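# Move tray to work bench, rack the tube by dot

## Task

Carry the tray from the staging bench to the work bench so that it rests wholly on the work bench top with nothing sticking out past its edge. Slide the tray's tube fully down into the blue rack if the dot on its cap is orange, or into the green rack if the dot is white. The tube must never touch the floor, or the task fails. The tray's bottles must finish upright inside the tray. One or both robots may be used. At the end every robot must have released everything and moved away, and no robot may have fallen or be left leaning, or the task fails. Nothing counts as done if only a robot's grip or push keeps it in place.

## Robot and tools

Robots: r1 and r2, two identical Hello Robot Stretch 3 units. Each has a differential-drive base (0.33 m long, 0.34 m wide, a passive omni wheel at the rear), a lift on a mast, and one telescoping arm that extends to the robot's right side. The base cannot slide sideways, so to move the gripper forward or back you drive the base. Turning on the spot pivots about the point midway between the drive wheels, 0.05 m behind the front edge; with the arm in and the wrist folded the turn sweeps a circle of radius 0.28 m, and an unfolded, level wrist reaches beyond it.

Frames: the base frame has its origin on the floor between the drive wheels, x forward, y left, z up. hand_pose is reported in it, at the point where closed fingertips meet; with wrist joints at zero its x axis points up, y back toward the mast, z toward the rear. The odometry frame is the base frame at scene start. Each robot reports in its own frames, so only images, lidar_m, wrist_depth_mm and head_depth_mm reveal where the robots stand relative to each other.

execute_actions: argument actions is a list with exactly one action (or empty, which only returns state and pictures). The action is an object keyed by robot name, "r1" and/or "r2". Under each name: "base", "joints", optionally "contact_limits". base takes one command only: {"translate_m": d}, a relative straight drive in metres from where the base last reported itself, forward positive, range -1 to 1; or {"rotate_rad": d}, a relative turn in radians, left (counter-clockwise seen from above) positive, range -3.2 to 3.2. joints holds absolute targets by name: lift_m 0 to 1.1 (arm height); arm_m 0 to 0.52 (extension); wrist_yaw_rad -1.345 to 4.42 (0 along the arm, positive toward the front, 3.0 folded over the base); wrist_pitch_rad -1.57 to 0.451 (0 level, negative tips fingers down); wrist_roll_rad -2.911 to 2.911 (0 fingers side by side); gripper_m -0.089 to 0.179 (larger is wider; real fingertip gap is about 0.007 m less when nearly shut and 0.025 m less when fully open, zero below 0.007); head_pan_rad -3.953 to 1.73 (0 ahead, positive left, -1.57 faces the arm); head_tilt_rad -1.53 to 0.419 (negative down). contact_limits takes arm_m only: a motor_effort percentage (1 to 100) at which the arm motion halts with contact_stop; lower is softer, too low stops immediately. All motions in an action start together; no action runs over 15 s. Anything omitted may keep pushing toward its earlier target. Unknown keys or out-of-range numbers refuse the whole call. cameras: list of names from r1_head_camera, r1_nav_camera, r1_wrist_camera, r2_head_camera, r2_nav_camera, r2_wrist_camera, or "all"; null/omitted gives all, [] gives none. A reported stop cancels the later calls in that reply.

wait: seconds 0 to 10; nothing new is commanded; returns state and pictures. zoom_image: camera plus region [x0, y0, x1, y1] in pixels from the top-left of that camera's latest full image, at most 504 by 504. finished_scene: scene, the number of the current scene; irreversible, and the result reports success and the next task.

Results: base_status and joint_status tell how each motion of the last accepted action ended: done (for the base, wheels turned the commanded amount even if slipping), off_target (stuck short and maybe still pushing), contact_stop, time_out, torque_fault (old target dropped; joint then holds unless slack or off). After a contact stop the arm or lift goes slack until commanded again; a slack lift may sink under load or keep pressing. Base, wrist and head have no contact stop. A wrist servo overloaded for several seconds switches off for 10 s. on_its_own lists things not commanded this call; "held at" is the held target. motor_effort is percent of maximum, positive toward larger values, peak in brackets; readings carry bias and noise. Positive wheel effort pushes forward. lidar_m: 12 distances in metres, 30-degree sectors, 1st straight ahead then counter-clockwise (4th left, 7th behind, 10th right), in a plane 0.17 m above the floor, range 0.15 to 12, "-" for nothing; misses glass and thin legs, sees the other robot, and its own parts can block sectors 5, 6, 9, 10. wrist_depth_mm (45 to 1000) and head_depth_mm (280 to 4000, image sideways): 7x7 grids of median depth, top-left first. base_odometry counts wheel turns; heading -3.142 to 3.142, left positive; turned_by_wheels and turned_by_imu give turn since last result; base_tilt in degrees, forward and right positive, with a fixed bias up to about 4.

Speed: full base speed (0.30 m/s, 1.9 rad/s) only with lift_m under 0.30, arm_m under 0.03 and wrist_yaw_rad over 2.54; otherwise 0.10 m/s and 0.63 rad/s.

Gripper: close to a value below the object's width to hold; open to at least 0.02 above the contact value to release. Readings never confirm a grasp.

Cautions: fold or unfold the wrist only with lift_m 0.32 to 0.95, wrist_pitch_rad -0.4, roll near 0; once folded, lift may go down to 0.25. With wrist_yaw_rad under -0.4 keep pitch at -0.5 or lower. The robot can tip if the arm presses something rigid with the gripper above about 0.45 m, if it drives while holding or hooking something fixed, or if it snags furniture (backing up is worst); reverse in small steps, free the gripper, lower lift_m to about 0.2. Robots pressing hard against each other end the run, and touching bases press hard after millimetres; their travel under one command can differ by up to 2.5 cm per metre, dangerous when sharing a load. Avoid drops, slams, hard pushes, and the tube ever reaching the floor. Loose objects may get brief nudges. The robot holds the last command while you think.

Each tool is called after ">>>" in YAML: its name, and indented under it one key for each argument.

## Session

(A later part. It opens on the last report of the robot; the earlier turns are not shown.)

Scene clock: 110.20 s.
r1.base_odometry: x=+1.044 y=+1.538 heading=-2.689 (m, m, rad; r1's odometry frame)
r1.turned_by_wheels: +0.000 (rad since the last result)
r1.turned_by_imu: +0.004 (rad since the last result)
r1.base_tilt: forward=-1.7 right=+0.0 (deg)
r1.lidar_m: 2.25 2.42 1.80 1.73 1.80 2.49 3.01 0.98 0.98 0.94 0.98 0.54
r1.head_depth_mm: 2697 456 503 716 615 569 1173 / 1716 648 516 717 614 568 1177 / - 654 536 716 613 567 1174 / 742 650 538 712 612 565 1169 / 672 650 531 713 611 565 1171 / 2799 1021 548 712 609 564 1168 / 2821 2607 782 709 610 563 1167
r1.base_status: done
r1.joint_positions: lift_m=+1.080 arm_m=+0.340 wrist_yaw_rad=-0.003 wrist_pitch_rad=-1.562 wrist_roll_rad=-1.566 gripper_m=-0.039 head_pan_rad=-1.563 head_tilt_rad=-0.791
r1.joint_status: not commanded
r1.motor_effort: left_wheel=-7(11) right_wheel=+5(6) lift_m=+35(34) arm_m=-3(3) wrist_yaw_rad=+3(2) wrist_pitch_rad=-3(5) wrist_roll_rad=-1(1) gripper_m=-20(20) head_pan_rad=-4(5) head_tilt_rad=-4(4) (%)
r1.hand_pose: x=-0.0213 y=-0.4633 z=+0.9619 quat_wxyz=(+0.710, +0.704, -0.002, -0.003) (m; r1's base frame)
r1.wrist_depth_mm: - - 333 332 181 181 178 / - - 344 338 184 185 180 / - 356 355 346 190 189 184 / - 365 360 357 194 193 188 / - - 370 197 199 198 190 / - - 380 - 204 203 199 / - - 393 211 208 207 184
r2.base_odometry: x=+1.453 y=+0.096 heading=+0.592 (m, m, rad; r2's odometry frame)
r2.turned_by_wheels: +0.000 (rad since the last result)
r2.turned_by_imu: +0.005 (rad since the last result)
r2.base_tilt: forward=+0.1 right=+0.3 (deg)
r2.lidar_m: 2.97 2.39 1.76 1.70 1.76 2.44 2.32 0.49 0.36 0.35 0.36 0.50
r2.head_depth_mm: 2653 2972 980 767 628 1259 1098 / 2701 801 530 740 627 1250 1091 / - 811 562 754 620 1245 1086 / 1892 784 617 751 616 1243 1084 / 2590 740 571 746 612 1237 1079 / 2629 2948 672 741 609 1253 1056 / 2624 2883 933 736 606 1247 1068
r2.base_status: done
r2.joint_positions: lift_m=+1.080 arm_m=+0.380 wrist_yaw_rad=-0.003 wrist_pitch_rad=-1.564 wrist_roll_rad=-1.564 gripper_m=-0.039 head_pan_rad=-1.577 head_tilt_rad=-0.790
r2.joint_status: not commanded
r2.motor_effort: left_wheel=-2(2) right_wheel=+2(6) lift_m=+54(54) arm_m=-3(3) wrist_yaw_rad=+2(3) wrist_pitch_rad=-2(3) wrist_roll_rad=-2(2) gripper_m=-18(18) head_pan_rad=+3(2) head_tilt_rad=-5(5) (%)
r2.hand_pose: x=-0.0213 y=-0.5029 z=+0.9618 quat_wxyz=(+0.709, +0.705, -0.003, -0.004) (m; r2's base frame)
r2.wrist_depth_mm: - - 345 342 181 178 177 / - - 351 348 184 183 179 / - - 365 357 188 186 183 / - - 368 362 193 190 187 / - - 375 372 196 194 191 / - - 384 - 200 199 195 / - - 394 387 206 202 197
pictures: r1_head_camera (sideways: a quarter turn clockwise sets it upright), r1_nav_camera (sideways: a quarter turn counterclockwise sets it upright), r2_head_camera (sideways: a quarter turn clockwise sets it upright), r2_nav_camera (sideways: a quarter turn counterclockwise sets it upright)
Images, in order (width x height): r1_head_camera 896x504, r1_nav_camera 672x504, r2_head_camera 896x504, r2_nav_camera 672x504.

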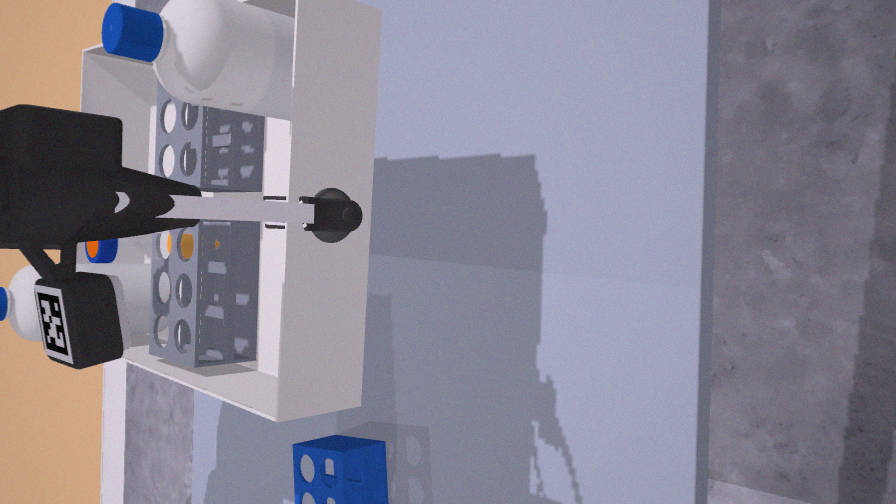

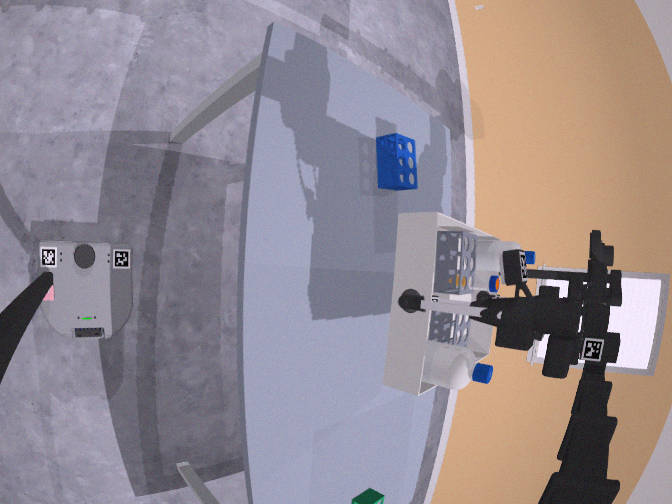

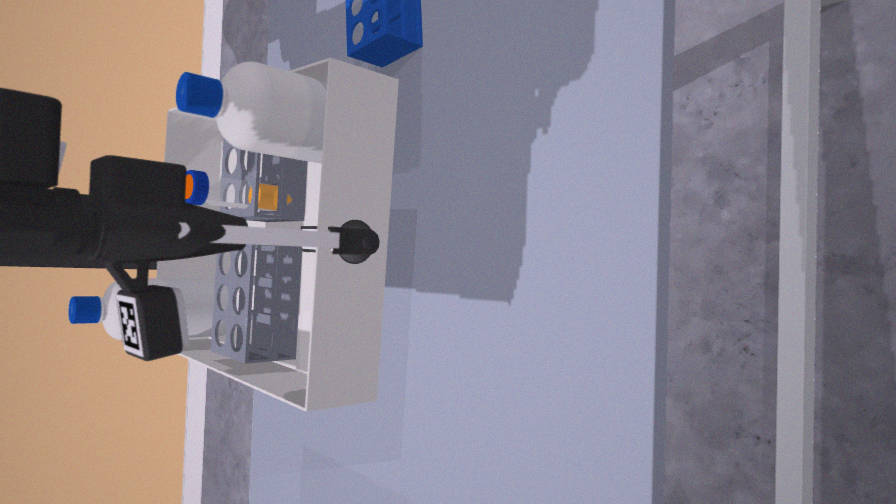

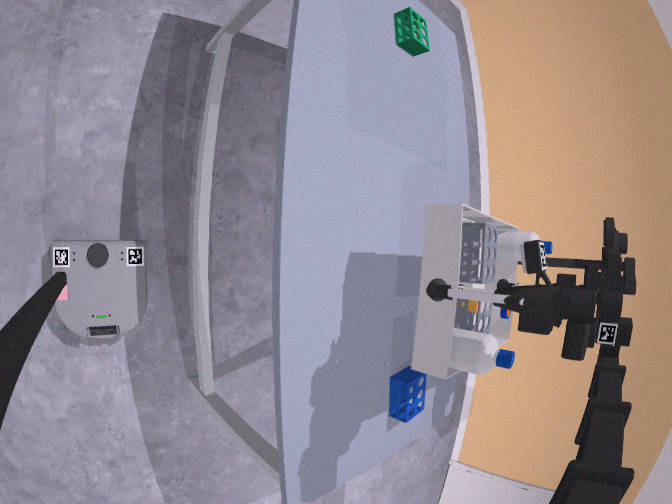

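>>> execute_actions:
  actions:
    - {"r1":{"base":{"translate_m":-0.12},"joints":{"arm_m":0.39,"lift_m":0.95}},"r2":{"base":{"translate_m":0.12},"joints":{"arm_m":0.33,"lift_m":0.95}}}
  cameras: []

>>> execute_actions:
  actions:
    - {"r1":{"joints":{"lift_m":0.92}},"r2":{"joints":{"lift_m":0.92}}}
  cameras: []

>>> execute_actions:
  actions:
    - {"r1":{"joints":{"gripper_m":0.1}},"r2":{"joints":{"gripper_m":0.1}}}
  cameras: []

>>> execute_actions:
  actions:
    - {"r1":{"joints":{"lift_m":1.05}},"r2":{"joints":{"lift_m":1.05}}}
  cameras: []

>>> execute_actions:
  actions:
    - {"r2":{"base":{"translate_m":-0.045},"joints":{"arm_m":0.49,"wrist_roll_rad":0,"gripper_m":0.07}},"r1":{"joints":{"arm_m":0.0}}}
  cameras: ["r2_head_camera","r2_wrist_camera"]

Scene clock: 119.30 s.
r1.base_odometry: x=+1.152 y=+1.590 heading=-2.689 (m, m, rad; r1's odometry frame)
r1.turned_by_wheels: +0.000 (rad since the last result)
r1.turned_by_imu: +0.000 (rad since the last result)
r1.base_tilt: forward=-1.6 right=+0.1 (deg)
r1.lidar_m: 2.36 2.43 1.80 1.73 1.81 2.50 2.90 0.86 0.98 0.94 0.98 0.64
r1.head_depth_mm: - 2645 814 700 616 558 1179 / - 903 603 668 614 569 1177 / - - 756 668 614 565 1170 / 2800 811 758 672 611 567 1171 / 2765 836 765 677 611 564 1170 / 2790 2585 849 694 610 565 1167 / 2828 2579 849 708 608 563 1166
r1.base_status: done
r1.joint_positions: lift_m=+0.950 arm_m=+0.390 wrist_yaw_rad=-0.004 wrist_pitch_rad=-1.563 wrist_roll_rad=-1.565 gripper_m=-0.039 head_pan_rad=-1.563 head_tilt_rad=-0.791
r1.joint_status: all done
r1.motor_effort: left_wheel=-6(13) right_wheel=+5(7) lift_m=+29(31) arm_m=+2(3) wrist_yaw_rad=+3(4) wrist_pitch_rad=-2(3) wrist_roll_rad=-1(2) gripper_m=-21(20) head_pan_rad=-4(4) head_tilt_rad=-4(6) (%)
r1.hand_pose: x=-0.0213 y=-0.5127 z=+0.8321 quat_wxyz=(+0.710, +0.704, -0.003, -0.004) (m; r1's base frame)
r1.wrist_depth_mm: 216 216 214 212 181 180 178 / 222 220 219 216 185 185 180 / 225 226 225 221 190 189 184 / 232 231 229 227 194 193 187 / 239 237 235 198 198 198 191 / 244 243 241 - 203 204 198 / 250 249 247 210 208 208 184
r2.base_odometry: x=+1.552 y=+0.163 heading=+0.592 (m, m, rad; r2's odometry frame)
r2.turned_by_wheels: +0.000 (rad since the last result)
r2.turned_by_imu: +0.001 (rad since the last result)
r2.base_tilt: forward=+0.1 right=+0.5 (deg)
r2.lidar_m: 2.84 2.39 1.76 1.69 1.77 2.43 2.45 0.49 0.36 0.35 0.36 0.50
r2.head_depth_mm: 2650 2917 - 766 628 1259 1097 / 2619 - 873 587 625 1249 1094 / 2501 - 873 612 621 1249 1083 / 657 1483 793 698 617 1236 1079 / 2652 2909 786 694 612 1255 1077 / 2639 2884 941 695 609 1255 1067 / 2628 2906 929 735 607 1249 1068
r2.base_status: done
r2.joint_positions: lift_m=+0.950 arm_m=+0.330 wrist_yaw_rad=-0.004 wrist_pitch_rad=-1.564 wrist_roll_rad=-1.564 gripper_m=-0.039 head_pan_rad=-1.577 head_tilt_rad=-0.790
r2.joint_status: all done
r2.motor_effort: left_wheel=-2(2) right_wheel=+2(8) lift_m=+42(51) arm_m=-3(3) wrist_yaw_rad=+3(3) wrist_pitch_rad=-2(2) wrist_roll_rad=-2(2) gripper_m=-18(18) head_pan_rad=+3(2) head_tilt_rad=-5(4) (%)
r2.hand_pose: x=-0.0213 y=-0.4530 z=+0.8322 quat_wxyz=(+0.709, +0.705, -0.004, -0.004) (m; r2's base frame)
r2.wrist_depth_mm: - 223 219 217 181 179 177 / - 227 223 222 185 183 181 / - 624 228 226 188 186 183 / - 236 233 229 193 191 187 / - 242 239 234 197 195 192 / - - 242 - 200 199 195 / - - 248 246 206 203 196
pictures: none
No camera images: the call's "cameras" was empty. Leave "cameras" out to get every camera's image.

Scene clock: 120.37 s.
r1.base_odometry: x=+1.152 y=+1.590 heading=-2.689 (m, m, rad; r1's odometry frame)
r1.turned_by_wheels: +0.000 (rad since the last result)
r1.turned_by_imu: +0.000 (rad since the last result)
r1.base_tilt: forward=-1.7 right=+0.0 (deg)
r1.lidar_m: 2.36 2.43 1.79 1.73 1.80 2.49 2.90 0.86 0.97 0.94 0.98 0.64
r1.head_depth_mm: 2688 - 791 700 615 558 1173 / - 931 618 668 613 568 1177 / - - 782 681 613 566 1173 / 2754 871 793 680 611 566 1175 / 2811 941 783 680 611 566 1166 / 2835 2610 852 695 609 565 1168 / 2810 2577 846 709 608 563 1168
r1.base_status: not commanded
r1.joint_positions: lift_m=+0.920 arm_m=+0.390 wrist_yaw_rad=-0.004 wrist_pitch_rad=-1.563 wrist_roll_rad=-1.565 gripper_m=-0.039 head_pan_rad=-1.563 head_tilt_rad=-0.791
r1.joint_status: all done
r1.motor_effort: left_wheel=-6(6) right_wheel=+5(5) lift_m=+29(29) arm_m=+3(3) wrist_yaw_rad=+4(2) wrist_pitch_rad=-3(3) wrist_roll_rad=-2(2) gripper_m=-20(20) head_pan_rad=-5(5) head_tilt_rad=-3(4) (%)
r1.hand_pose: x=-0.0213 y=-0.5127 z=+0.8022 quat_wxyz=(+0.710, +0.704, -0.003, -0.004) (m; r1's base frame)
r1.wrist_depth_mm: 187 188 186 184 181 180 177 / 191 191 191 189 184 185 181 / 197 195 195 192 190 190 183 / 201 201 200 197 193 193 187 / 207 205 204 198 199 196 190 / 212 211 210 - 203 202 198 / 218 216 216 210 208 208 184
r2.base_odometry: x=+1.552 y=+0.163 heading=+0.592 (m, m, rad; r2's odometry frame)
r2.turned_by_wheels: +0.000 (rad since the last result)
r2.turned_by_imu: +0.000 (rad since the last result)
r2.base_tilt: forward=+0.1 right=+0.4 (deg)
r2.lidar_m: 2.85 2.38 1.76 1.70 1.76 2.44 2.44 0.49 0.36 0.35 0.36 0.50
r2.head_depth_mm: 2658 2974 - - 604 1253 1092 / 2641 2845 882 596 625 1247 1093 / 2593 - - 702 620 1251 1084 / 681 1445 889 725 618 1237 1084 / 2626 2869 824 718 611 1258 1076 / 2631 2947 940 718 610 1251 1074 / 2621 2917 931 734 605 1241 1071
r2.base_status: not commanded
r2.joint_positions: lift_m=+0.920 arm_m=+0.330 wrist_yaw_rad=-0.004 wrist_pitch_rad=-1.564 wrist_roll_rad=-1.564 gripper_m=-0.039 head_pan_rad=-1.577 head_tilt_rad=-0.790
r2.joint_status: all done
r2.motor_effort: left_wheel=-2(1) right_wheel=+2(2) lift_m=+41(42) arm_m=-3(3) wrist_yaw_rad=+3(3) wrist_pitch_rad=-2(2) wrist_roll_rad=-2(2) gripper_m=-18(18) head_pan_rad=+3(2) head_tilt_rad=-5(5) (%)
r2.hand_pose: x=-0.0213 y=-0.4530 z=+0.8022 quat_wxyz=(+0.709, +0.705, -0.004, -0.004) (m; r2's base frame)
r2.wrist_depth_mm: 977 192 189 188 181 179 177 / 994 196 194 191 185 183 180 / - 200 198 195 188 187 183 / - 204 202 199 192 191 187 / - 210 206 203 197 194 192 / - 215 211 - 200 198 195 / - 221 216 213 206 203 196
pictures: none
No camera images: the call's "cameras" was empty. Leave "cameras" out to get every camera's image.

Scene clock: 122.27 s.
r1.base_odometry: x=+1.152 y=+1.590 heading=-2.689 (m, m, rad; r1's odometry frame)
r1.turned_by_wheels: +0.000 (rad since the last result)
r1.turned_by_imu: +0.000 (rad since the last result)
r1.base_tilt: forward=-1.7 right=+0.0 (deg)
r1.lidar_m: 2.36 2.43 1.79 1.73 1.81 2.49 2.89 0.86 0.98 0.94 0.98 0.64
r1.head_depth_mm: 2683 - 792 702 614 568 1173 / - 936 620 668 613 568 1172 / - - 784 680 613 568 1172 / 2777 855 795 673 612 567 1167 / 2791 939 784 680 611 565 1166 / 2825 2591 850 693 610 564 1163 / 2812 2598 848 709 610 563 1167
r1.base_status: not commanded
r1.joint_positions: lift_m=+0.920 arm_m=+0.390 wrist_yaw_rad=-0.002 wrist_pitch_rad=-1.564 wrist_roll_rad=-1.565 gripper_m=+0.100 head_pan_rad=-1.563 head_tilt_rad=-0.791
r1.joint_status: all done
r1.motor_effort: left_wheel=-5(6) right_wheel=+3(5) lift_m=+29(29) arm_m=+2(2) wrist_yaw_rad=+2(5) wrist_pitch_rad=-2(3) wrist_roll_rad=-2(1) gripper_m=+0(98) head_pan_rad=-4(4) head_tilt_rad=-4(5) (%)
r1.hand_pose: x=-0.0213 y=-0.5123 z=+0.8022 quat_wxyz=(+0.709, +0.705, -0.002, -0.003) (m; r1's base frame)
r1.wrist_depth_mm: 188 188 187 185 183 183 180 / 194 193 191 190 189 187 181 / 198 197 195 194 192 191 186 / 202 201 201 199 196 195 190 / 207 206 205 203 201 199 192 / 212 210 212 209 207 205 199 / 219 217 216 214 211 210 186
r2.base_odometry: x=+1.552 y=+0.163 heading=+0.592 (m, m, rad; r2's odometry frame)
r2.turned_by_wheels: +0.000 (rad since the last result)
r2.turned_by_imu: +0.000 (rad since the last result)
r2.base_tilt: forward=+0.4 right=+0.3 (deg)
r2.lidar_m: 2.85 2.39 1.76 1.70 1.76 2.43 2.44 0.49 0.36 0.35 0.36 0.50
r2.head_depth_mm: 2659 2925 - - 604 1248 1094 / 2660 2830 883 598 624 1250 1090 / 2580 - - 708 619 1245 1088 / 680 1439 878 726 604 1239 1083 / 2674 2910 824 722 614 1254 1079 / 2634 2911 940 718 610 1253 1073 / 2641 2900 932 735 606 1241 1068
r2.base_status: not commanded
r2.joint_positions: lift_m=+0.920 arm_m=+0.330 wrist_yaw_rad=-0.002 wrist_pitch_rad=-1.565 wrist_roll_rad=-1.564 gripper_m=+0.100 head_pan_rad=-1.577 head_tilt_rad=-0.790
r2.joint_status: all done
r2.motor_effort: left_wheel=-1(2) right_wheel=+0(2) lift_m=+41(41) arm_m=-3(4) wrist_yaw_rad=+1(3) wrist_pitch_rad=-2(2) wrist_roll_rad=-2(2) gripper_m=+1(80) head_pan_rad=+2(3) head_tilt_rad=-4(5) (%)
r2.hand_pose: x=-0.0213 y=-0.4525 z=+0.8023 quat_wxyz=(+0.709, +0.705, -0.003, -0.004) (m; r2's base frame)
r2.wrist_depth_mm: 981 193 191 188 183 182 180 / 980 197 194 191 188 186 183 / - 201 198 196 192 189 186 / - 205 203 201 196 193 190 / - 210 206 204 199 197 195 / - 216 211 208 204 - 198 / - - 217 213 208 207 196
pictures: none
No camera images: the call's "cameras" was empty. Leave "cameras" out to get every camera's image.

Scene clock: 124.27 s.
r1.base_odometry: x=+1.152 y=+1.590 heading=-2.689 (m, m, rad; r1's odometry frame)
r1.turned_by_wheels: +0.000 (rad since the last result)
r1.turned_by_imu: +0.000 (rad since the last result)
r1.base_tilt: forward=-1.7 right=+0.0 (deg)
r1.lidar_m: 2.36 2.42 1.79 1.73 1.81 2.50 2.90 0.86 0.98 0.94 0.98 0.64
r1.head_depth_mm: 2777 2628 857 700 616 569 1175 / 2800 2625 621 668 613 568 1174 / - 952 785 681 613 566 1172 / 2742 869 798 683 611 566 1170 / 2742 913 800 679 612 564 1168 / 2812 2603 852 694 610 563 1167 / 2801 2609 850 709 610 563 1168
r1.base_status: not commanded
r1.joint_positions: lift_m=+1.050 arm_m=+0.390 wrist_yaw_rad=-0.002 wrist_pitch_rad=-1.564 wrist_roll_rad=-1.565 gripper_m=+0.100 head_pan_rad=-1.563 head_tilt_rad=-0.791
r1.joint_status: all done
r1.motor_effort: left_wheel=-5(6) right_wheel=+3(3) lift_m=+29(30) arm_m=+2(2) wrist_yaw_rad=+2(2) wrist_pitch_rad=-2(2) wrist_roll_rad=-1(2) gripper_m=+0(0) head_pan_rad=-5(4) head_tilt_rad=-4(4) (%)
r1.hand_pose: x=-0.0213 y=-0.5123 z=+0.9322 quat_wxyz=(+0.709, +0.705, -0.002, -0.003) (m; r1's base frame)
r1.wrist_depth_mm: - 309 309 308 292 300 301 / - 316 315 311 310 299 254 / - 324 326 321 319 293 257 / - 329 331 330 326 293 266 / - 343 337 336 336 303 330 / - 348 352 342 338 281 336 / - 360 355 253 240 315 348
r2.base_odometry: x=+1.552 y=+0.163 heading=+0.592 (m, m, rad; r2's odometry frame)
r2.turned_by_wheels: +0.000 (rad since the last result)
r2.turned_by_imu: +0.000 (rad since the last result)
r2.base_tilt: forward=+0.0 right=+0.5 (deg)
r2.lidar_m: 2.85 2.38 1.76 1.70 1.77 2.43 2.44 0.49 0.36 0.35 0.36 0.50
r2.head_depth_mm: 2709 2953 986 769 630 1261 1101 / 2596 2963 942 603 626 1251 1088 / - 2930 899 708 621 1245 1084 / 2500 2130 887 728 617 1242 1079 / 2651 2879 802 724 613 1255 1073 / 2618 2918 937 718 610 1249 1068 / 2661 2919 931 734 606 1244 1068
r2.base_status: not commanded
r2.joint_positions: lift_m=+1.050 arm_m=+0.330 wrist_yaw_rad=-0.002 wrist_pitch_rad=-1.565 wrist_roll_rad=-1.564 gripper_m=+0.100 head_pan_rad=-1.577 head_tilt_rad=-0.790
r2.joint_status: all done
r2.motor_effort: left_wheel=-1(0) right_wheel=+0(0) lift_m=+45(47) arm_m=-3(3) wrist_yaw_rad=+1(2) wrist_pitch_rad=-2(2) wrist_roll_rad=-2(2) gripper_m=+1(1) head_pan_rad=+2(2) head_tilt_rad=-5(5) (%)
r2.hand_pose: x=-0.0213 y=-0.4525 z=+0.9321 quat_wxyz=(+0.709, +0.705, -0.003, -0.004) (m; r2's base frame)
r2.wrist_depth_mm: - - 317 313 306 275 252 / - - 322 320 314 305 254 / - - 332 326 321 312 257 / - - 336 334 327 318 264 / - - 342 341 336 320 319 / - - 352 352 339 - 221 / - - 360 354 232 327 277
pictures: none
No camera images: the call's "cameras" was empty. Leave "cameras" out to get every camera's image.

Scene clock: 128.33 s.
r1.base_odometry: x=+1.152 y=+1.590 heading=-2.689 (m, m, rad; r1's odometry frame)
r1.turned_by_wheels: +0.000 (rad since the last result)
r1.turned_by_imu: +0.000 (rad since the last result)
r1.base_tilt: forward=-1.6 right=+0.0 (deg)
r1.lidar_m: 2.36 2.43 1.79 1.73 1.81 2.49 2.89 0.86 0.97 0.94 0.98 0.64
r1.head_depth_mm: - - - - - - 1159 / - - - - - - 1137 / - - - - - - - / 1341 916 801 679 624 1268 1173 / 2807 920 799 678 623 - 1154 / 2785 2587 849 694 630 - 1148 / 2821 2583 847 710 622 - 1139
r1.base_status: not commanded
r1.joint_positions: lift_m=+1.050 arm_m=+0.002 wrist_yaw_rad=+0.000 wrist_pitch_rad=-1.564 wrist_roll_rad=-1.566 gripper_m=+0.100 head_pan_rad=-1.563 head_tilt_rad=-0.791
r1.joint_status: all done
joint sent to its limit — the command would take r1.arm_m past its lower limit, so that joint was sent only as far as its limit.
r1.motor_effort: left_wheel=-4(5) right_wheel=+3(3) lift_m=+29(29) arm_m=-3(3) wrist_yaw_rad=-1(3) wrist_pitch_rad=-2(2) wrist_roll_rad=-1(2) gripper_m=+0(0) head_pan_rad=-5(4) head_tilt_rad=-5(4) (%)
r1.hand_pose: x=-0.0214 y=-0.1244 z=+0.9322 quat_wxyz=(+0.709, +0.705, -0.001, -0.002) (m; r1's base frame)
r1.wrist_depth_mm: - - - - - 308 307 / - - - - - 313 309 / - - - - - 321 319 / - - - - - 330 326 / - - - - - 339 334 / - - - - - 344 342 / - - - - - 355 352
r2.base_odometry: x=+1.515 y=+0.138 heading=+0.592 (m, m, rad; r2's odometry frame)
r2.turned_by_wheels: +0.000 (rad since the last result)
r2.turned_by_imu: +0.000 (rad since the last result)
r2.base_tilt: forward=+0.2 right=+0.4 (deg)
r2.lidar_m: 2.89 2.39 1.76 1.70 1.77 2.43 2.39 0.49 0.36 0.35 0.36 0.50
r2.head_depth_mm: 2733 2970 983 767 630 1259 1094 / 2622 2943 978 761 626 1253 1089 / 2729 2992 908 587 621 1247 1082 / 1235 2757 907 744 617 1245 1082 / 2628 2918 800 724 613 1261 1076 / 2635 2897 902 713 609 1252 1071 / 2658 2897 931 736 607 1241 1071
r2.base_status: done
r2.joint_positions: lift_m=+1.050 arm_m=+0.490 wrist_yaw_rad=-0.002 wrist_pitch_rad=-1.565 wrist_roll_rad=-0.006 gripper_m=+0.070 head_pan_rad=-1.577 head_tilt_rad=-0.790
r2.joint_status: all done
r2.motor_effort: left_wheel=+1(4) right_wheel=-1(5) lift_m=+45(45) arm_m=+4(5) wrist_yaw_rad=+0(1) wrist_pitch_rad=-2(2) wrist_roll_rad=+2(4) gripper_m=+0(81) head_pan_rad=+3(2) head_tilt_rad=-5(4) (%)
r2.hand_pose: x=-0.0216 y=-0.6119 z=+0.9321 quat_wxyz=(+0.502, +0.500, -0.500, -0.498) (m; r2's base frame)
r2.wrist_depth_mm: 327 244 292 312 309 302 305 / 331 312 322 319 315 310 308 / 337 275 324 320 316 289 316 / 346 278 277 305 268 324 322 / 354 319 327 339 329 329 329 / 360 346 349 344 340 338 333 / 370 345 354 352 260 342 341
pictures: r2_head_camera (sideways: a quarter turn clockwise sets it upright), r2_wrist_camera
Images, in order (width x height): r2_head_camera 896x504, r2_wrist_camera 644x364.

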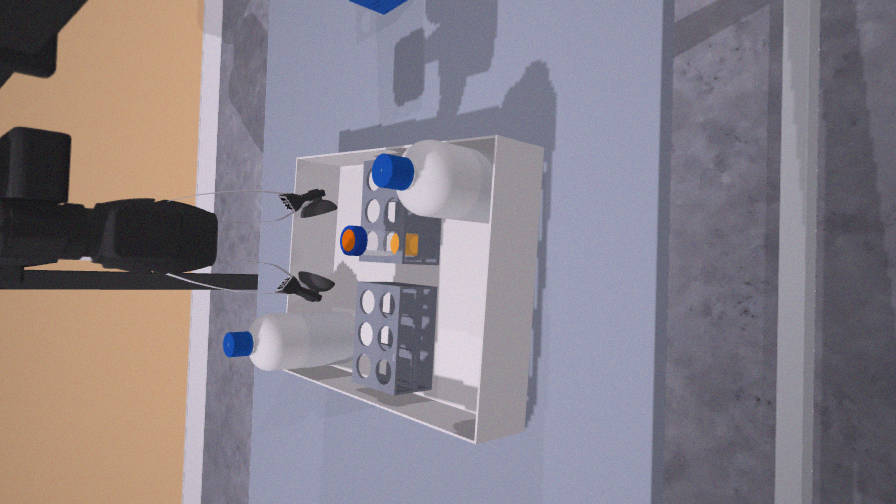

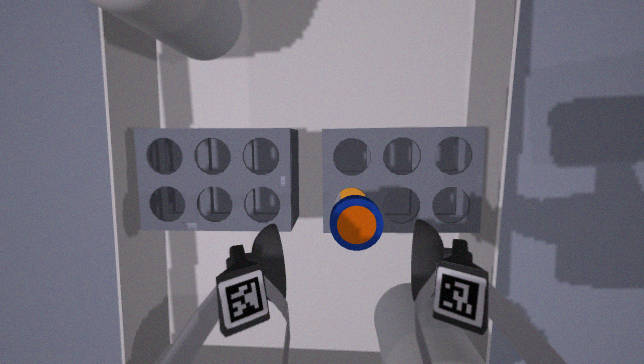

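>>> execute_actions:
  actions:
    - {"r2":{"base":{"translate_m":-0.005},"joints":{"arm_m":0.498,"lift_m":1.015}},"r1":{"joints":{"head_pan_rad":-1.2}}}
  cameras: ["r2_head_camera","r2_wrist_camera"]

>>> execute_actions:
  actions:
    - {"r2":{"joints":{"lift_m":0.995}}}
  cameras: ["r2_wrist_camera"]

>>> execute_actions:
  actions:
    - {"r2":{"joints":{"gripper_m":0.0}}}
  cameras: ["r2_wrist_camera"]

>>> execute_actions:
  actions:
    - {"r2":{"joints":{"lift_m":1.1}}}
  cameras: ["r2_head_camera","r2_wrist_camera","r1_head_camera"]

Scene clock: 133.37 s.
r1.base_odometry: x=+1.152 y=+1.590 heading=-2.689 (m, m, rad; r1's odometry frame)
r1.turned_by_wheels: +0.000 (rad since the last result)
r1.turned_by_imu: +0.000 (rad since the last result)
r1.base_tilt: forward=-1.7 right=+0.0 (deg)
r1.lidar_m: 2.36 2.43 1.79 1.73 1.80 2.50 2.89 0.86 0.98 0.94 0.98 0.64
r1.head_depth_mm: 2689 812 782 668 616 - - / 2801 2613 801 676 613 - 1175 / 2919 1069 856 697 626 - 1153 / 3037 1066 852 715 638 - 1153 / 3070 1061 825 712 618 - 1170 / 3180 1061 824 710 611 1315 1167 / 3246 2611 847 708 634 1309 1170
r1.base_status: not commanded
r1.joint_positions: lift_m=+1.050 arm_m=+0.002 wrist_yaw_rad=+0.000 wrist_pitch_rad=-1.564 wrist_roll_rad=-1.566 gripper_m=+0.100 head_pan_rad=-1.207 head_tilt_rad=-0.791
r1.joint_status: all done
r1.motor_effort: left_wheel=-5(4) right_wheel=+3(3) lift_m=+29(28) arm_m=-3(3) wrist_yaw_rad=-1(1) wrist_pitch_rad=-2(2) wrist_roll_rad=-1(1) gripper_m=+1(1) head_pan_rad=+5(41) head_tilt_rad=-4(4) (%)
r1.hand_pose: x=-0.0214 y=-0.1244 z=+0.9322 quat_wxyz=(+0.709, +0.705, -0.001, -0.002) (m; r1's base frame)
r1.wrist_depth_mm: - - - - - 308 306 / - - - - - 312 315 / - - - - - 322 319 / - - - - - 328 328 / - - - - - 339 333 / - - - - - 343 343 / - - - - - 354 353
r2.base_odometry: x=+1.511 y=+0.136 heading=+0.592 (m, m, rad; r2's odometry frame)
r2.turned_by_wheels: +0.000 (rad since the last result)
r2.turned_by_imu: +0.000 (rad since the last result)
r2.base_tilt: forward=+0.1 right=+0.2 (deg)
r2.lidar_m: 2.90 2.39 1.76 1.70 1.76 2.44 2.39 0.49 0.36 0.35 0.36 0.50
r2.head_depth_mm: - 3003 987 767 629 1260 1098 / 2688 2959 975 762 623 1253 1087 / - 2979 899 584 622 1248 1087 / 1208 1401 905 727 616 1236 1082 / 2649 2903 810 724 614 1254 1075 / 2655 2911 900 714 611 1253 1071 / 2644 2872 932 735 608 1246 1070
r2.base_status: done
r2.joint_positions: lift_m=+1.015 arm_m=+0.498 wrist_yaw_rad=-0.002 wrist_pitch_rad=-1.565 wrist_roll_rad=-0.006 gripper_m=+0.070 head_pan_rad=-1.577 head_tilt_rad=-0.790
r2.joint_status: all done
r2.motor_effort: left_wheel=+1(3) right_wheel=-1(5) lift_m=+33(42) arm_m=+3(4) wrist_yaw_rad=+1(1) wrist_pitch_rad=-2(2) wrist_roll_rad=+2(2) gripper_m=+0(0) head_pan_rad=+3(3) head_tilt_rad=-4(5) (%)
r2.hand_pose: x=-0.0216 y=-0.6200 z=+0.8976 quat_wxyz=(+0.502, +0.500, -0.500, -0.498) (m; r2's base frame)
r2.wrist_depth_mm: 262 213 280 278 274 259 270 / 295 287 288 284 280 256 278 / 301 265 290 289 283 255 282 / 307 242 239 287 233 233 289 / 316 253 272 243 253 235 293 / 323 306 312 307 304 301 299 / 329 308 319 314 269 270 307
pictures: r2_head_camera (sideways: a quarter turn clockwise sets it upright), r2_wrist_camera
Images, in order (width x height): r2_head_camera 896x504, r2_wrist_camera 644x364.

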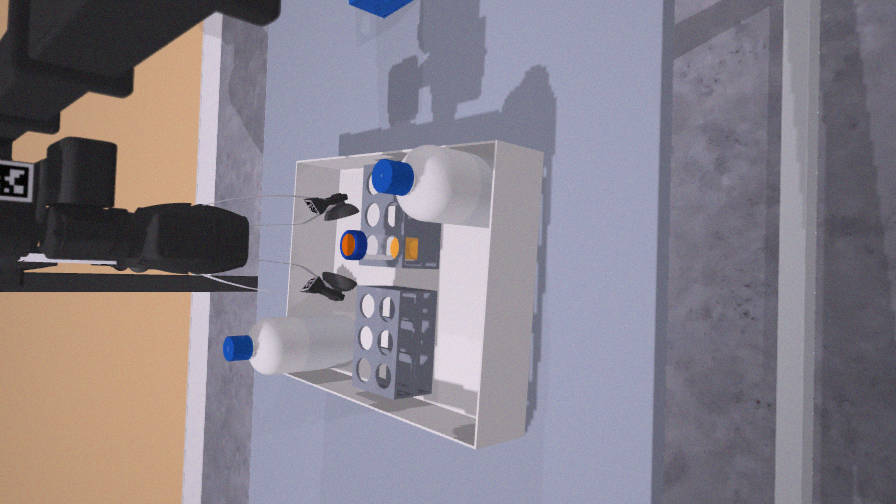

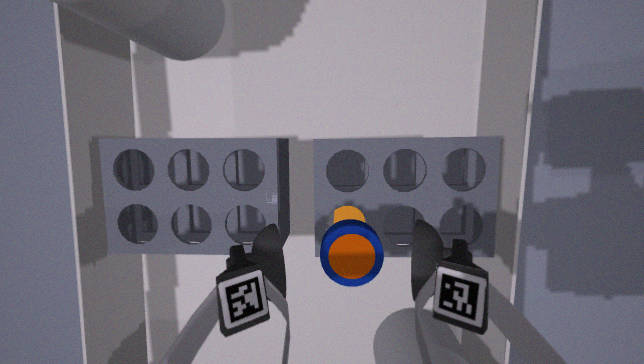

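Scene clock: 134.30 s.
r1.base_odometry: x=+1.152 y=+1.590 heading=-2.689 (m, m, rad; r1's odometry frame)
r1.turned_by_wheels: +0.000 (rad since the last result)
r1.turned_by_imu: +0.000 (rad since the last result)
r1.base_tilt: forward=-1.7 right=-0.1 (deg)
r1.lidar_m: 2.36 2.43 1.80 1.73 1.80 2.50 2.89 0.86 0.98 0.94 0.98 0.64
r1.head_depth_mm: 2713 815 778 667 615 - - / 2798 2638 796 675 614 - 1178 / 2889 1065 855 697 626 - 1154 / 3019 1061 853 712 638 - 1153 / 3056 1059 822 709 618 - 1173 / 3196 1060 823 711 610 1312 1166 / 3261 2615 849 711 633 1308 1163
r1.base_status: not commanded
r1.joint_positions: lift_m=+1.050 arm_m=+0.002 wrist_yaw_rad=+0.000 wrist_pitch_rad=-1.564 wrist_roll_rad=-1.566 gripper_m=+0.100 head_pan_rad=-1.207 head_tilt_rad=-0.791
r1.joint_status: not commanded
r1.motor_effort: left_wheel=-5(5) right_wheel=+3(3) lift_m=+29(29) arm_m=-3(3) wrist_yaw_rad=+0(0) wrist_pitch_rad=-2(2) wrist_roll_rad=-1(1) gripper_m=+0(1) head_pan_rad=+5(5) head_tilt_rad=-5(3) (%)
r1.hand_pose: x=-0.0214 y=-0.1244 z=+0.9322 quat_wxyz=(+0.709, +0.705, -0.001, -0.002) (m; r1's base frame)
r1.wrist_depth_mm: - - - - - 307 306 / - - - - - 309 315 / - - - - - 319 320 / - - - - - 329 330 / - - - - - 338 337 / - - - - - 345 344 / - - - - - 356 352
r2.base_odometry: x=+1.511 y=+0.136 heading=+0.592 (m, m, rad; r2's odometry frame)
r2.turned_by_wheels: +0.000 (rad since the last result)
r2.turned_by_imu: +0.000 (rad since the last result)
r2.base_tilt: forward=+0.0 right=+0.3 (deg)
r2.lidar_m: 2.90 2.39 1.76 1.70 1.77 2.43 2.39 0.49 0.36 0.35 0.36 0.50
r2.head_depth_mm: 2546 - 946 766 628 1260 1098 / - 3019 975 762 623 1246 1091 / - 2967 901 584 619 1246 1084 / 1219 1403 897 726 616 1236 1084 / 2636 2907 802 720 614 1255 1075 / 2631 2898 902 716 610 1252 1069 / 2643 2938 930 734 607 1248 1066
r2.base_status: not commanded
r2.joint_positions: lift_m=+0.995 arm_m=+0.498 wrist_yaw_rad=-0.002 wrist_pitch_rad=-1.565 wrist_roll_rad=-0.006 gripper_m=+0.070 head_pan_rad=-1.577 head_tilt_rad=-0.790
r2.joint_status: all done
r2.motor_effort: left_wheel=+1(0) right_wheel=-1(1) lift_m=+33(32) arm_m=+3(4) wrist_yaw_rad=+1(1) wrist_pitch_rad=-2(2) wrist_roll_rad=+2(2) gripper_m=+1(1) head_pan_rad=+2(2) head_tilt_rad=-5(4) (%)
r2.hand_pose: x=-0.0216 y=-0.6200 z=+0.8776 quat_wxyz=(+0.502, +0.500, -0.500, -0.498) (m; r2's base frame)
r2.wrist_depth_mm: 215 212 261 259 257 239 253 / 226 270 268 263 261 237 257 / 226 266 269 267 264 217 263 / 224 222 218 266 213 216 267 / 240 226 224 226 216 216 273 / 270 291 290 222 284 215 279 / 274 297 297 292 270 259 285
pictures: r2_wrist_camera
Images, in order (width x height): r2_wrist_camera 644x364.

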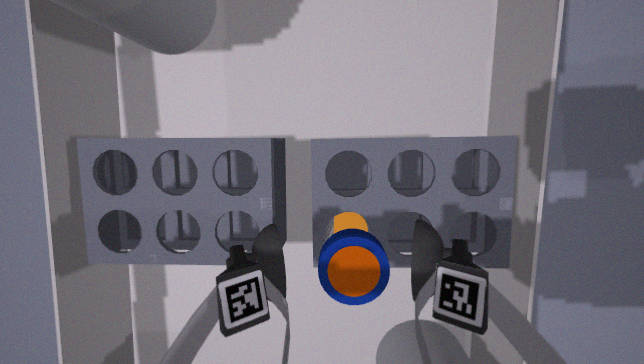

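Scene clock: 135.50 s.
r1.base_odometry: x=+1.152 y=+1.590 heading=-2.689 (m, m, rad; r1's odometry frame)
r1.turned_by_wheels: +0.000 (rad since the last result)
r1.turned_by_imu: +0.000 (rad since the last result)
r1.base_tilt: forward=-1.7 right=+0.1 (deg)
r1.lidar_m: 2.36 2.43 1.80 1.73 1.81 2.49 2.89 0.86 0.97 0.94 0.98 0.64
r1.head_depth_mm: 2705 818 776 668 617 - - / 2808 2629 799 675 614 - 1177 / 2903 1066 855 696 627 - 1155 / 3009 1066 856 711 637 - 1152 / 3065 1061 823 712 617 - 1165 / 3169 1059 822 711 609 1310 1172 / 3273 2600 846 710 633 1310 1166
r1.base_status: not commanded
r1.joint_positions: lift_m=+1.050 arm_m=+0.002 wrist_yaw_rad=+0.000 wrist_pitch_rad=-1.564 wrist_roll_rad=-1.566 gripper_m=+0.100 head_pan_rad=-1.207 head_tilt_rad=-0.791
r1.joint_status: not commanded
r1.motor_effort: left_wheel=-5(5) right_wheel=+3(3) lift_m=+29(29) arm_m=-3(3) wrist_yaw_rad=-1(1) wrist_pitch_rad=-2(2) wrist_roll_rad=-1(1) gripper_m=+2(1) head_pan_rad=+5(5) head_tilt_rad=-4(4) (%)
r1.hand_pose: x=-0.0214 y=-0.1244 z=+0.9322 quat_wxyz=(+0.709, +0.705, -0.001, -0.002) (m; r1's base frame)
r1.wrist_depth_mm: - - - - - 306 306 / - - - - - 315 312 / - - - - - 319 320 / - - - - - 326 331 / - - - - - 340 335 / - - - - - 347 342 / - - - - - 354 353
r2.base_odometry: x=+1.511 y=+0.136 heading=+0.592 (m, m, rad; r2's odometry frame)
r2.turned_by_wheels: +0.000 (rad since the last result)
r2.turned_by_imu: +0.000 (rad since the last result)
r2.base_tilt: forward=+0.1 right=+0.4 (deg)
r2.lidar_m: 2.90 2.39 1.75 1.69 1.77 2.44 2.39 0.49 0.36 0.35 0.36 0.50
r2.head_depth_mm: 2546 - 949 766 628 1256 1090 / - 2994 976 760 625 1249 1089 / - 2961 897 585 621 1245 1086 / 1226 1401 896 725 617 1238 1083 / 2656 2877 815 721 613 1263 1075 / 2642 2898 896 716 609 1248 1068 / 2635 2915 928 734 607 1247 1067
r2.base_status: not commanded
r2.joint_positions: lift_m=+0.995 arm_m=+0.498 wrist_yaw_rad=-0.002 wrist_pitch_rad=-1.565 wrist_roll_rad=-0.006 gripper_m=+0.001 head_pan_rad=-1.577 head_tilt_rad=-0.790
r2.joint_status: all done
r2.motor_effort: left_wheel=+0(0) right_wheel=-1(1) lift_m=+33(33) arm_m=+3(4) wrist_yaw_rad=+1(1) wrist_pitch_rad=-2(2) wrist_roll_rad=+2(2) gripper_m=-15(90) head_pan_rad=+3(3) head_tilt_rad=-4(5) (%)
r2.hand_pose: x=-0.0216 y=-0.6200 z=+0.8776 quat_wxyz=(+0.502, +0.500, -0.500, -0.498) (m; r2's base frame)
r2.wrist_depth_mm: 214 212 260 258 257 238 253 / 226 269 266 264 261 236 257 / 225 266 270 268 264 218 263 / 224 222 218 266 212 216 268 / 241 227 223 216 217 216 274 / 270 292 291 155 - 231 279 / 275 296 296 292 266 283 284
pictures: r2_wrist_camera
Images, in order (width x height): r2_wrist_camera 644x364.

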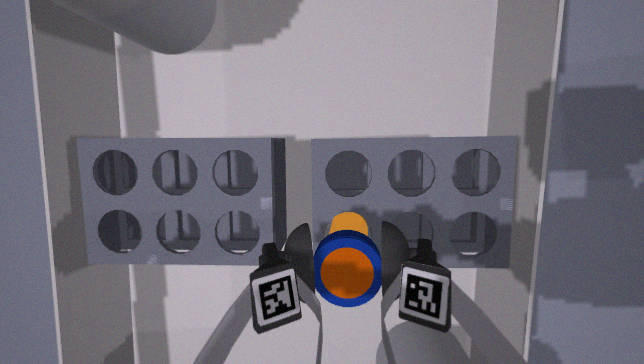

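Scene clock: 137.30 s.
r1.base_odometry: x=+1.152 y=+1.590 heading=-2.689 (m, m, rad; r1's odometry frame)
r1.turned_by_wheels: +0.000 (rad since the last result)
r1.turned_by_imu: +0.000 (rad since the last result)
r1.base_tilt: forward=-1.7 right=+0.0 (deg)
r1.lidar_m: 2.36 2.43 1.79 1.73 1.80 2.49 2.89 0.86 0.97 0.94 0.98 0.64
r1.head_depth_mm: 2711 812 791 669 615 - - / 2784 2654 802 676 613 - 1172 / 2915 1066 857 697 626 - 1157 / 3027 1063 853 712 638 - 1152 / 3077 1063 825 711 618 - 1167 / 3168 1052 818 713 609 1315 1169 / 3256 2597 846 708 634 1311 1166
r1.base_status: not commanded
r1.joint_positions: lift_m=+1.050 arm_m=+0.002 wrist_yaw_rad=+0.000 wrist_pitch_rad=-1.564 wrist_roll_rad=-1.566 gripper_m=+0.100 head_pan_rad=-1.207 head_tilt_rad=-0.791
r1.joint_status: not commanded
r1.motor_effort: left_wheel=-5(5) right_wheel=+2(3) lift_m=+29(29) arm_m=-3(3) wrist_yaw_rad=-2(1) wrist_pitch_rad=-2(2) wrist_roll_rad=-1(1) gripper_m=+1(0) head_pan_rad=+5(5) head_tilt_rad=-4(4) (%)
r1.hand_pose: x=-0.0214 y=-0.1244 z=+0.9322 quat_wxyz=(+0.709, +0.705, -0.001, -0.002) (m; r1's base frame)
r1.wrist_depth_mm: - - - - - 307 304 / - - - - - 311 314 / - - - - - 320 319 / - - - - - 327 323 / - - - - - 337 335 / - - - - - 341 345 / - - - - - 354 350
r2.base_odometry: x=+1.511 y=+0.136 heading=+0.592 (m, m, rad; r2's odometry frame)
r2.turned_by_wheels: +0.000 (rad since the last result)
r2.turned_by_imu: +0.000 (rad since the last result)
r2.base_tilt: forward=+0.1 right=+0.3 (deg)
r2.lidar_m: 2.89 2.38 1.76 1.70 1.77 2.43 2.39 0.49 0.36 0.35 0.36 0.50
r2.head_depth_mm: 2639 2952 988 766 628 1263 1099 / 2655 2999 977 762 626 1256 1094 / 2629 2937 896 584 620 1246 1086 / 1203 2964 880 726 617 1236 1084 / 2610 2926 817 722 613 1253 1079 / 2631 2932 899 717 610 1253 1069 / 2656 2907 931 735 605 1247 1065
r2.base_status: not commanded
r2.joint_positions: lift_m=+1.100 arm_m=+0.498 wrist_yaw_rad=-0.002 wrist_pitch_rad=-1.565 wrist_roll_rad=-0.006 gripper_m=+0.001 head_pan_rad=-1.577 head_tilt_rad=-0.790
r2.joint_status: all done
r2.motor_effort: left_wheel=+0(0) right_wheel=-1(1) lift_m=+46(48) arm_m=+3(3) wrist_yaw_rad=+0(1) wrist_pitch_rad=-2(2) wrist_roll_rad=+2(2) gripper_m=-14(15) head_pan_rad=+3(2) head_tilt_rad=-5(5) (%)
r2.hand_pose: x=-0.0216 y=-0.6200 z=+0.9821 quat_wxyz=(+0.502, +0.500, -0.500, -0.498) (m; r2's base frame)
r2.wrist_depth_mm: 375 235 294 358 356 353 351 / 385 375 373 367 365 364 358 / 391 386 376 372 371 368 364 / 400 394 352 343 324 377 372 / 405 403 393 225 335 383 379 / 416 409 405 156 - 390 387 / 429 420 389 390 266 399 394
pictures: r1_head_camera (sideways: a quarter turn clockwise sets it upright), r2_head_camera (sideways: a quarter turn clockwise sets it upright), r2_wrist_camera
Images, in order (width x height): r1_head_camera 896x504, r2_head_camera 896x504, r2_wrist_camera 644x364.

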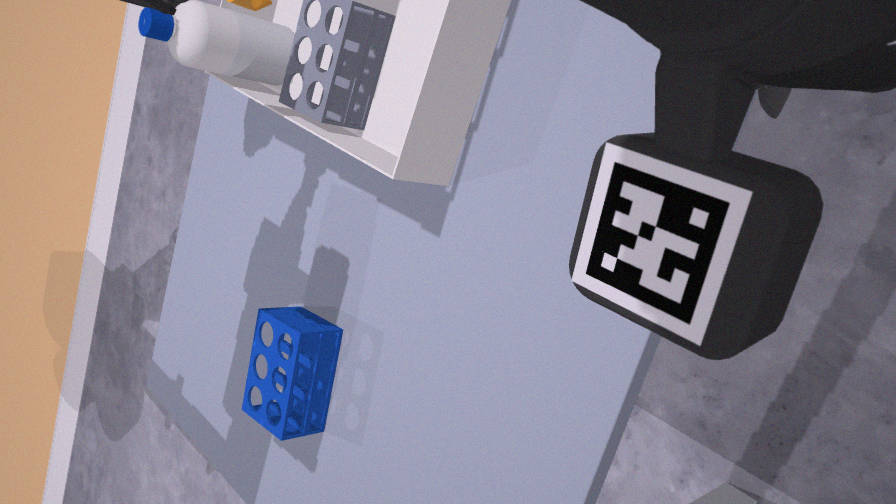

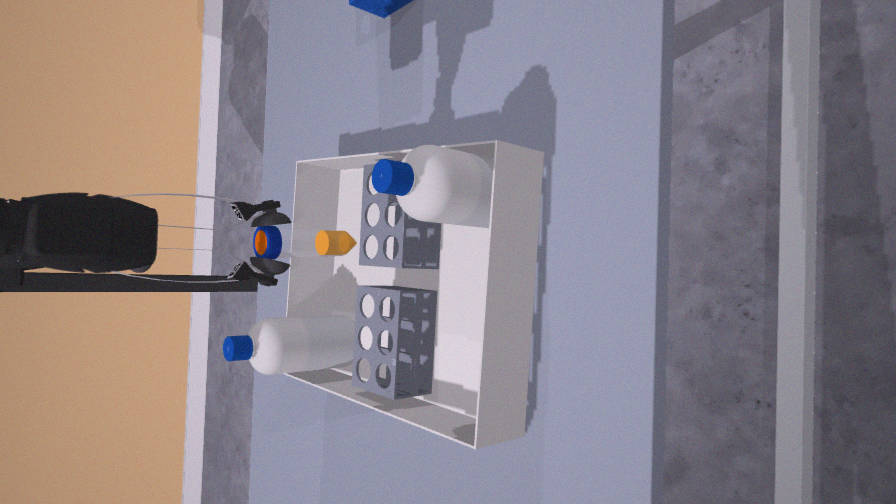

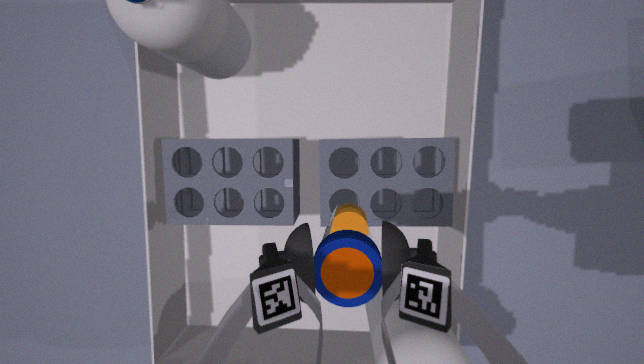

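>>> execute_actions:
  actions:
    - {"r2":{"joints":{"arm_m":0.52}}}
  cameras: []

>>> execute_actions:
  actions:
    - {"r2":{"base":{"translate_m":-0.3}}}
  cameras: ["r2_head_camera","r2_wrist_camera","r1_head_camera"]

Scene clock: 142.00 s.
r1.base_odometry: x=+1.152 y=+1.590 heading=-2.689 (m, m, rad; r1's odometry frame)
r1.turned_by_wheels: +0.000 (rad since the last result)
r1.turned_by_imu: +0.000 (rad since the last result)
r1.base_tilt: forward=-1.7 right=+0.0 (deg)
r1.lidar_m: 2.36 2.43 1.79 1.73 1.80 2.50 2.90 0.86 0.97 0.94 0.98 0.64
r1.head_depth_mm: 2701 810 780 669 616 - - / 2791 2642 800 674 614 - 1172 / 2904 1065 854 697 627 - 1157 / 2979 1064 856 714 638 - 1149 / 3085 1059 829 711 617 - 1168 / 3178 1058 820 711 611 1310 1166 / 3271 2612 850 707 635 1310 1166
r1.base_status: not commanded
r1.joint_positions: lift_m=+1.050 arm_m=+0.002 wrist_yaw_rad=+0.000 wrist_pitch_rad=-1.564 wrist_roll_rad=-1.566 gripper_m=+0.100 head_pan_rad=-1.207 head_tilt_rad=-0.791
r1.joint_status: not commanded
r1.motor_effort: left_wheel=-5(5) right_wheel=+3(3) lift_m=+29(29) arm_m=-2(3) wrist_yaw_rad=-1(0) wrist_pitch_rad=-2(2) wrist_roll_rad=-1(1) gripper_m=+0(0) head_pan_rad=+5(5) head_tilt_rad=-4(5) (%)
r1.hand_pose: x=-0.0214 y=-0.1244 z=+0.9322 quat_wxyz=(+0.709, +0.705, -0.001, -0.002) (m; r1's base frame)
r1.wrist_depth_mm: - - - - - 307 305 / - - - - - 312 313 / - - - - - 323 320 / - - - - - 329 328 / - - - - - 336 335 / - - - - - 346 343 / - - - - - 355 350
r2.base_odometry: x=+1.511 y=+0.136 heading=+0.592 (m, m, rad; r2's odometry frame)
r2.turned_by_wheels: +0.000 (rad since the last result)
r2.turned_by_imu: +0.000 (rad since the last result)
r2.base_tilt: forward=+0.1 right=+0.4 (deg)
r2.lidar_m: 2.90 2.39 1.76 1.70 1.76 2.43 2.39 0.49 0.36 0.35 0.36 0.50
r2.head_depth_mm: 2637 2980 986 770 629 1262 1099 / 2625 2991 972 762 623 1244 1090 / 2633 2935 898 584 620 1244 1087 / 1198 2961 881 729 618 1237 1078 / 2661 2890 815 721 615 1257 1076 / 2651 2917 904 716 611 1250 1072 / 2642 2923 931 736 607 1241 1065
r2.base_status: not commanded
r2.joint_positions: lift_m=+1.100 arm_m=+0.520 wrist_yaw_rad=-0.002 wrist_pitch_rad=-1.565 wrist_roll_rad=-0.006 gripper_m=+0.001 head_pan_rad=-1.577 head_tilt_rad=-0.790
r2.joint_status: all done
r2.motor_effort: left_wheel=+1(1) right_wheel=-1(1) lift_m=+46(46) arm_m=+3(4) wrist_yaw_rad=+1(1) wrist_pitch_rad=-2(2) wrist_roll_rad=+2(2) gripper_m=-14(15) head_pan_rad=+3(2) head_tilt_rad=-5(5) (%)
r2.hand_pose: x=-0.0216 y=-0.6420 z=+0.9821 quat_wxyz=(+0.502, +0.500, -0.500, -0.498) (m; r2's base frame)
r2.wrist_depth_mm: 377 224 310 359 355 353 351 / 385 374 335 370 362 362 358 / 392 387 378 377 369 368 366 / 400 392 352 338 321 375 373 / 407 399 363 224 338 382 378 / 415 412 406 156 - 390 386 / 423 422 412 407 310 398 396
pictures: none
No camera images: the call's "cameras" was empty. Leave "cameras" out to get every camera's image.

Scene clock: 146.33 s.
r1.base_odometry: x=+1.152 y=+1.590 heading=-2.689 (m, m, rad; r1's odometry frame)
r1.turned_by_wheels: +0.000 (rad since the last result)
r1.turned_by_imu: +0.000 (rad since the last result)
r1.base_tilt: forward=-1.7 right=-0.1 (deg)
r1.lidar_m: 2.37 2.42 1.79 1.73 1.80 2.49 2.89 0.87 0.97 0.94 0.98 0.64
r1.head_depth_mm: 2721 818 789 669 614 - - / 2761 2629 800 676 615 - 1179 / 2846 1066 856 698 627 - 1158 / 2939 1027 849 713 637 - 1149 / 3061 1061 825 710 616 - 1168 / 3184 1057 820 710 609 1311 1169 / 3258 2611 848 708 634 1311 1166
r1.base_status: not commanded
r1.joint_positions: lift_m=+1.050 arm_m=+0.002 wrist_yaw_rad=+0.000 wrist_pitch_rad=-1.564 wrist_roll_rad=-1.566 gripper_m=+0.100 head_pan_rad=-1.207 head_tilt_rad=-0.791
r1.joint_status: not commanded
r1.motor_effort: left_wheel=-6(4) right_wheel=+3(3) lift_m=+29(29) arm_m=-3(3) wrist_yaw_rad=+0(1) wrist_pitch_rad=-2(2) wrist_roll_rad=-2(1) gripper_m=+2(1) head_pan_rad=+5(5) head_tilt_rad=-4(4) (%)
r1.hand_pose: x=-0.0214 y=-0.1244 z=+0.9322 quat_wxyz=(+0.709, +0.705, -0.001, -0.002) (m; r1's base frame)
r1.wrist_depth_mm: - - - - - 308 306 / - - - - - 312 311 / - - - - - 320 319 / - - - - - 331 325 / - - - - - 338 337 / - - - - - 343 348 / - - - - - 356 353
r2.base_odometry: x=+1.262 y=-0.032 heading=+0.592 (m, m, rad; r2's odometry frame)
r2.turned_by_wheels: +0.000 (rad since the last result)
r2.turned_by_imu: -0.001 (rad since the last result)
r2.base_tilt: forward=+0.1 right=+0.3 (deg)
r2.lidar_m: 3.20 2.40 1.76 1.70 1.77 2.44 2.09 2.29 0.36 0.35 0.36 0.50
r2.head_depth_mm: 2641 2983 2356 769 627 726 1118 / 2650 2945 979 762 625 1249 1071 / 2654 2960 966 757 621 1239 1091 / 2578 2956 889 750 617 1236 1079 / 2632 2912 948 745 612 1236 1077 / 2595 2857 897 718 609 1222 1074 / 2596 2903 885 599 606 1242 1048
r2.base_status: done
r2.joint_positions: lift_m=+1.100 arm_m=+0.520 wrist_yaw_rad=-0.002 wrist_pitch_rad=-1.565 wrist_roll_rad=-0.006 gripper_m=+0.001 head_pan_rad=-1.577 head_tilt_rad=-0.790
r2.joint_status: not commanded
r2.motor_effort: left_wheel=+1(2) right_wheel=-1(6) lift_m=+46(46) arm_m=+3(4) wrist_yaw_rad=+1(1) wrist_pitch_rad=-2(2) wrist_roll_rad=+2(2) gripper_m=-15(15) head_pan_rad=+3(3) head_tilt_rad=-4(4) (%)
r2.hand_pose: x=-0.0216 y=-0.6420 z=+0.9821 quat_wxyz=(+0.502, +0.500, -0.500, -0.498) (m; r2's base frame)
r2.wrist_depth_mm: 359 366 367 362 358 355 352 / 382 373 373 373 366 360 357 / 391 383 382 378 315 362 367 / 362 343 390 387 349 375 372 / 345 339 399 225 385 382 380 / 415 411 405 155 - 393 387 / 420 346 416 413 406 399 397
pictures: r1_head_camera (sideways: a quarter turn clockwise sets it upright), r2_head_camera (sideways: a quarter turn clockwise sets it upright), r2_wrist_camera
Images, in order (width x height): r1_head_camera 896x504, r2_head_camera 896x504, r2_wrist_camera 644x364.

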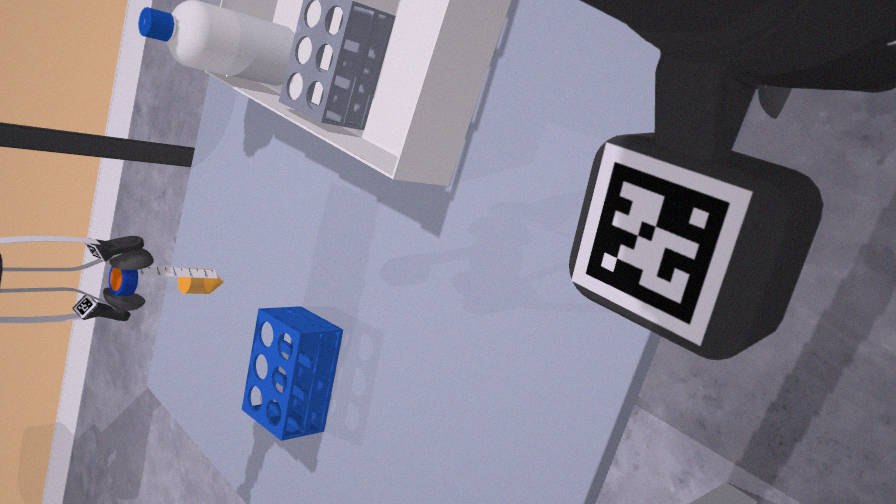

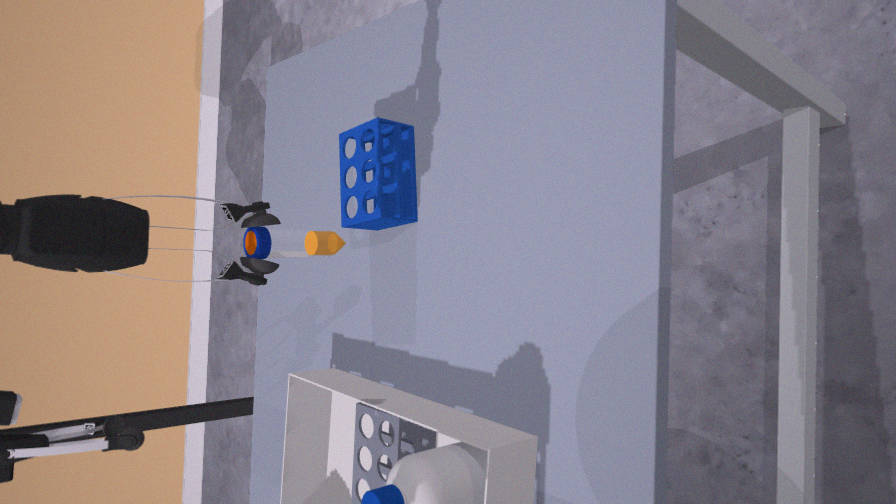

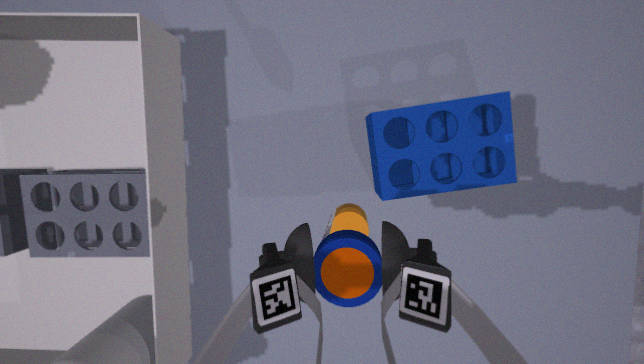

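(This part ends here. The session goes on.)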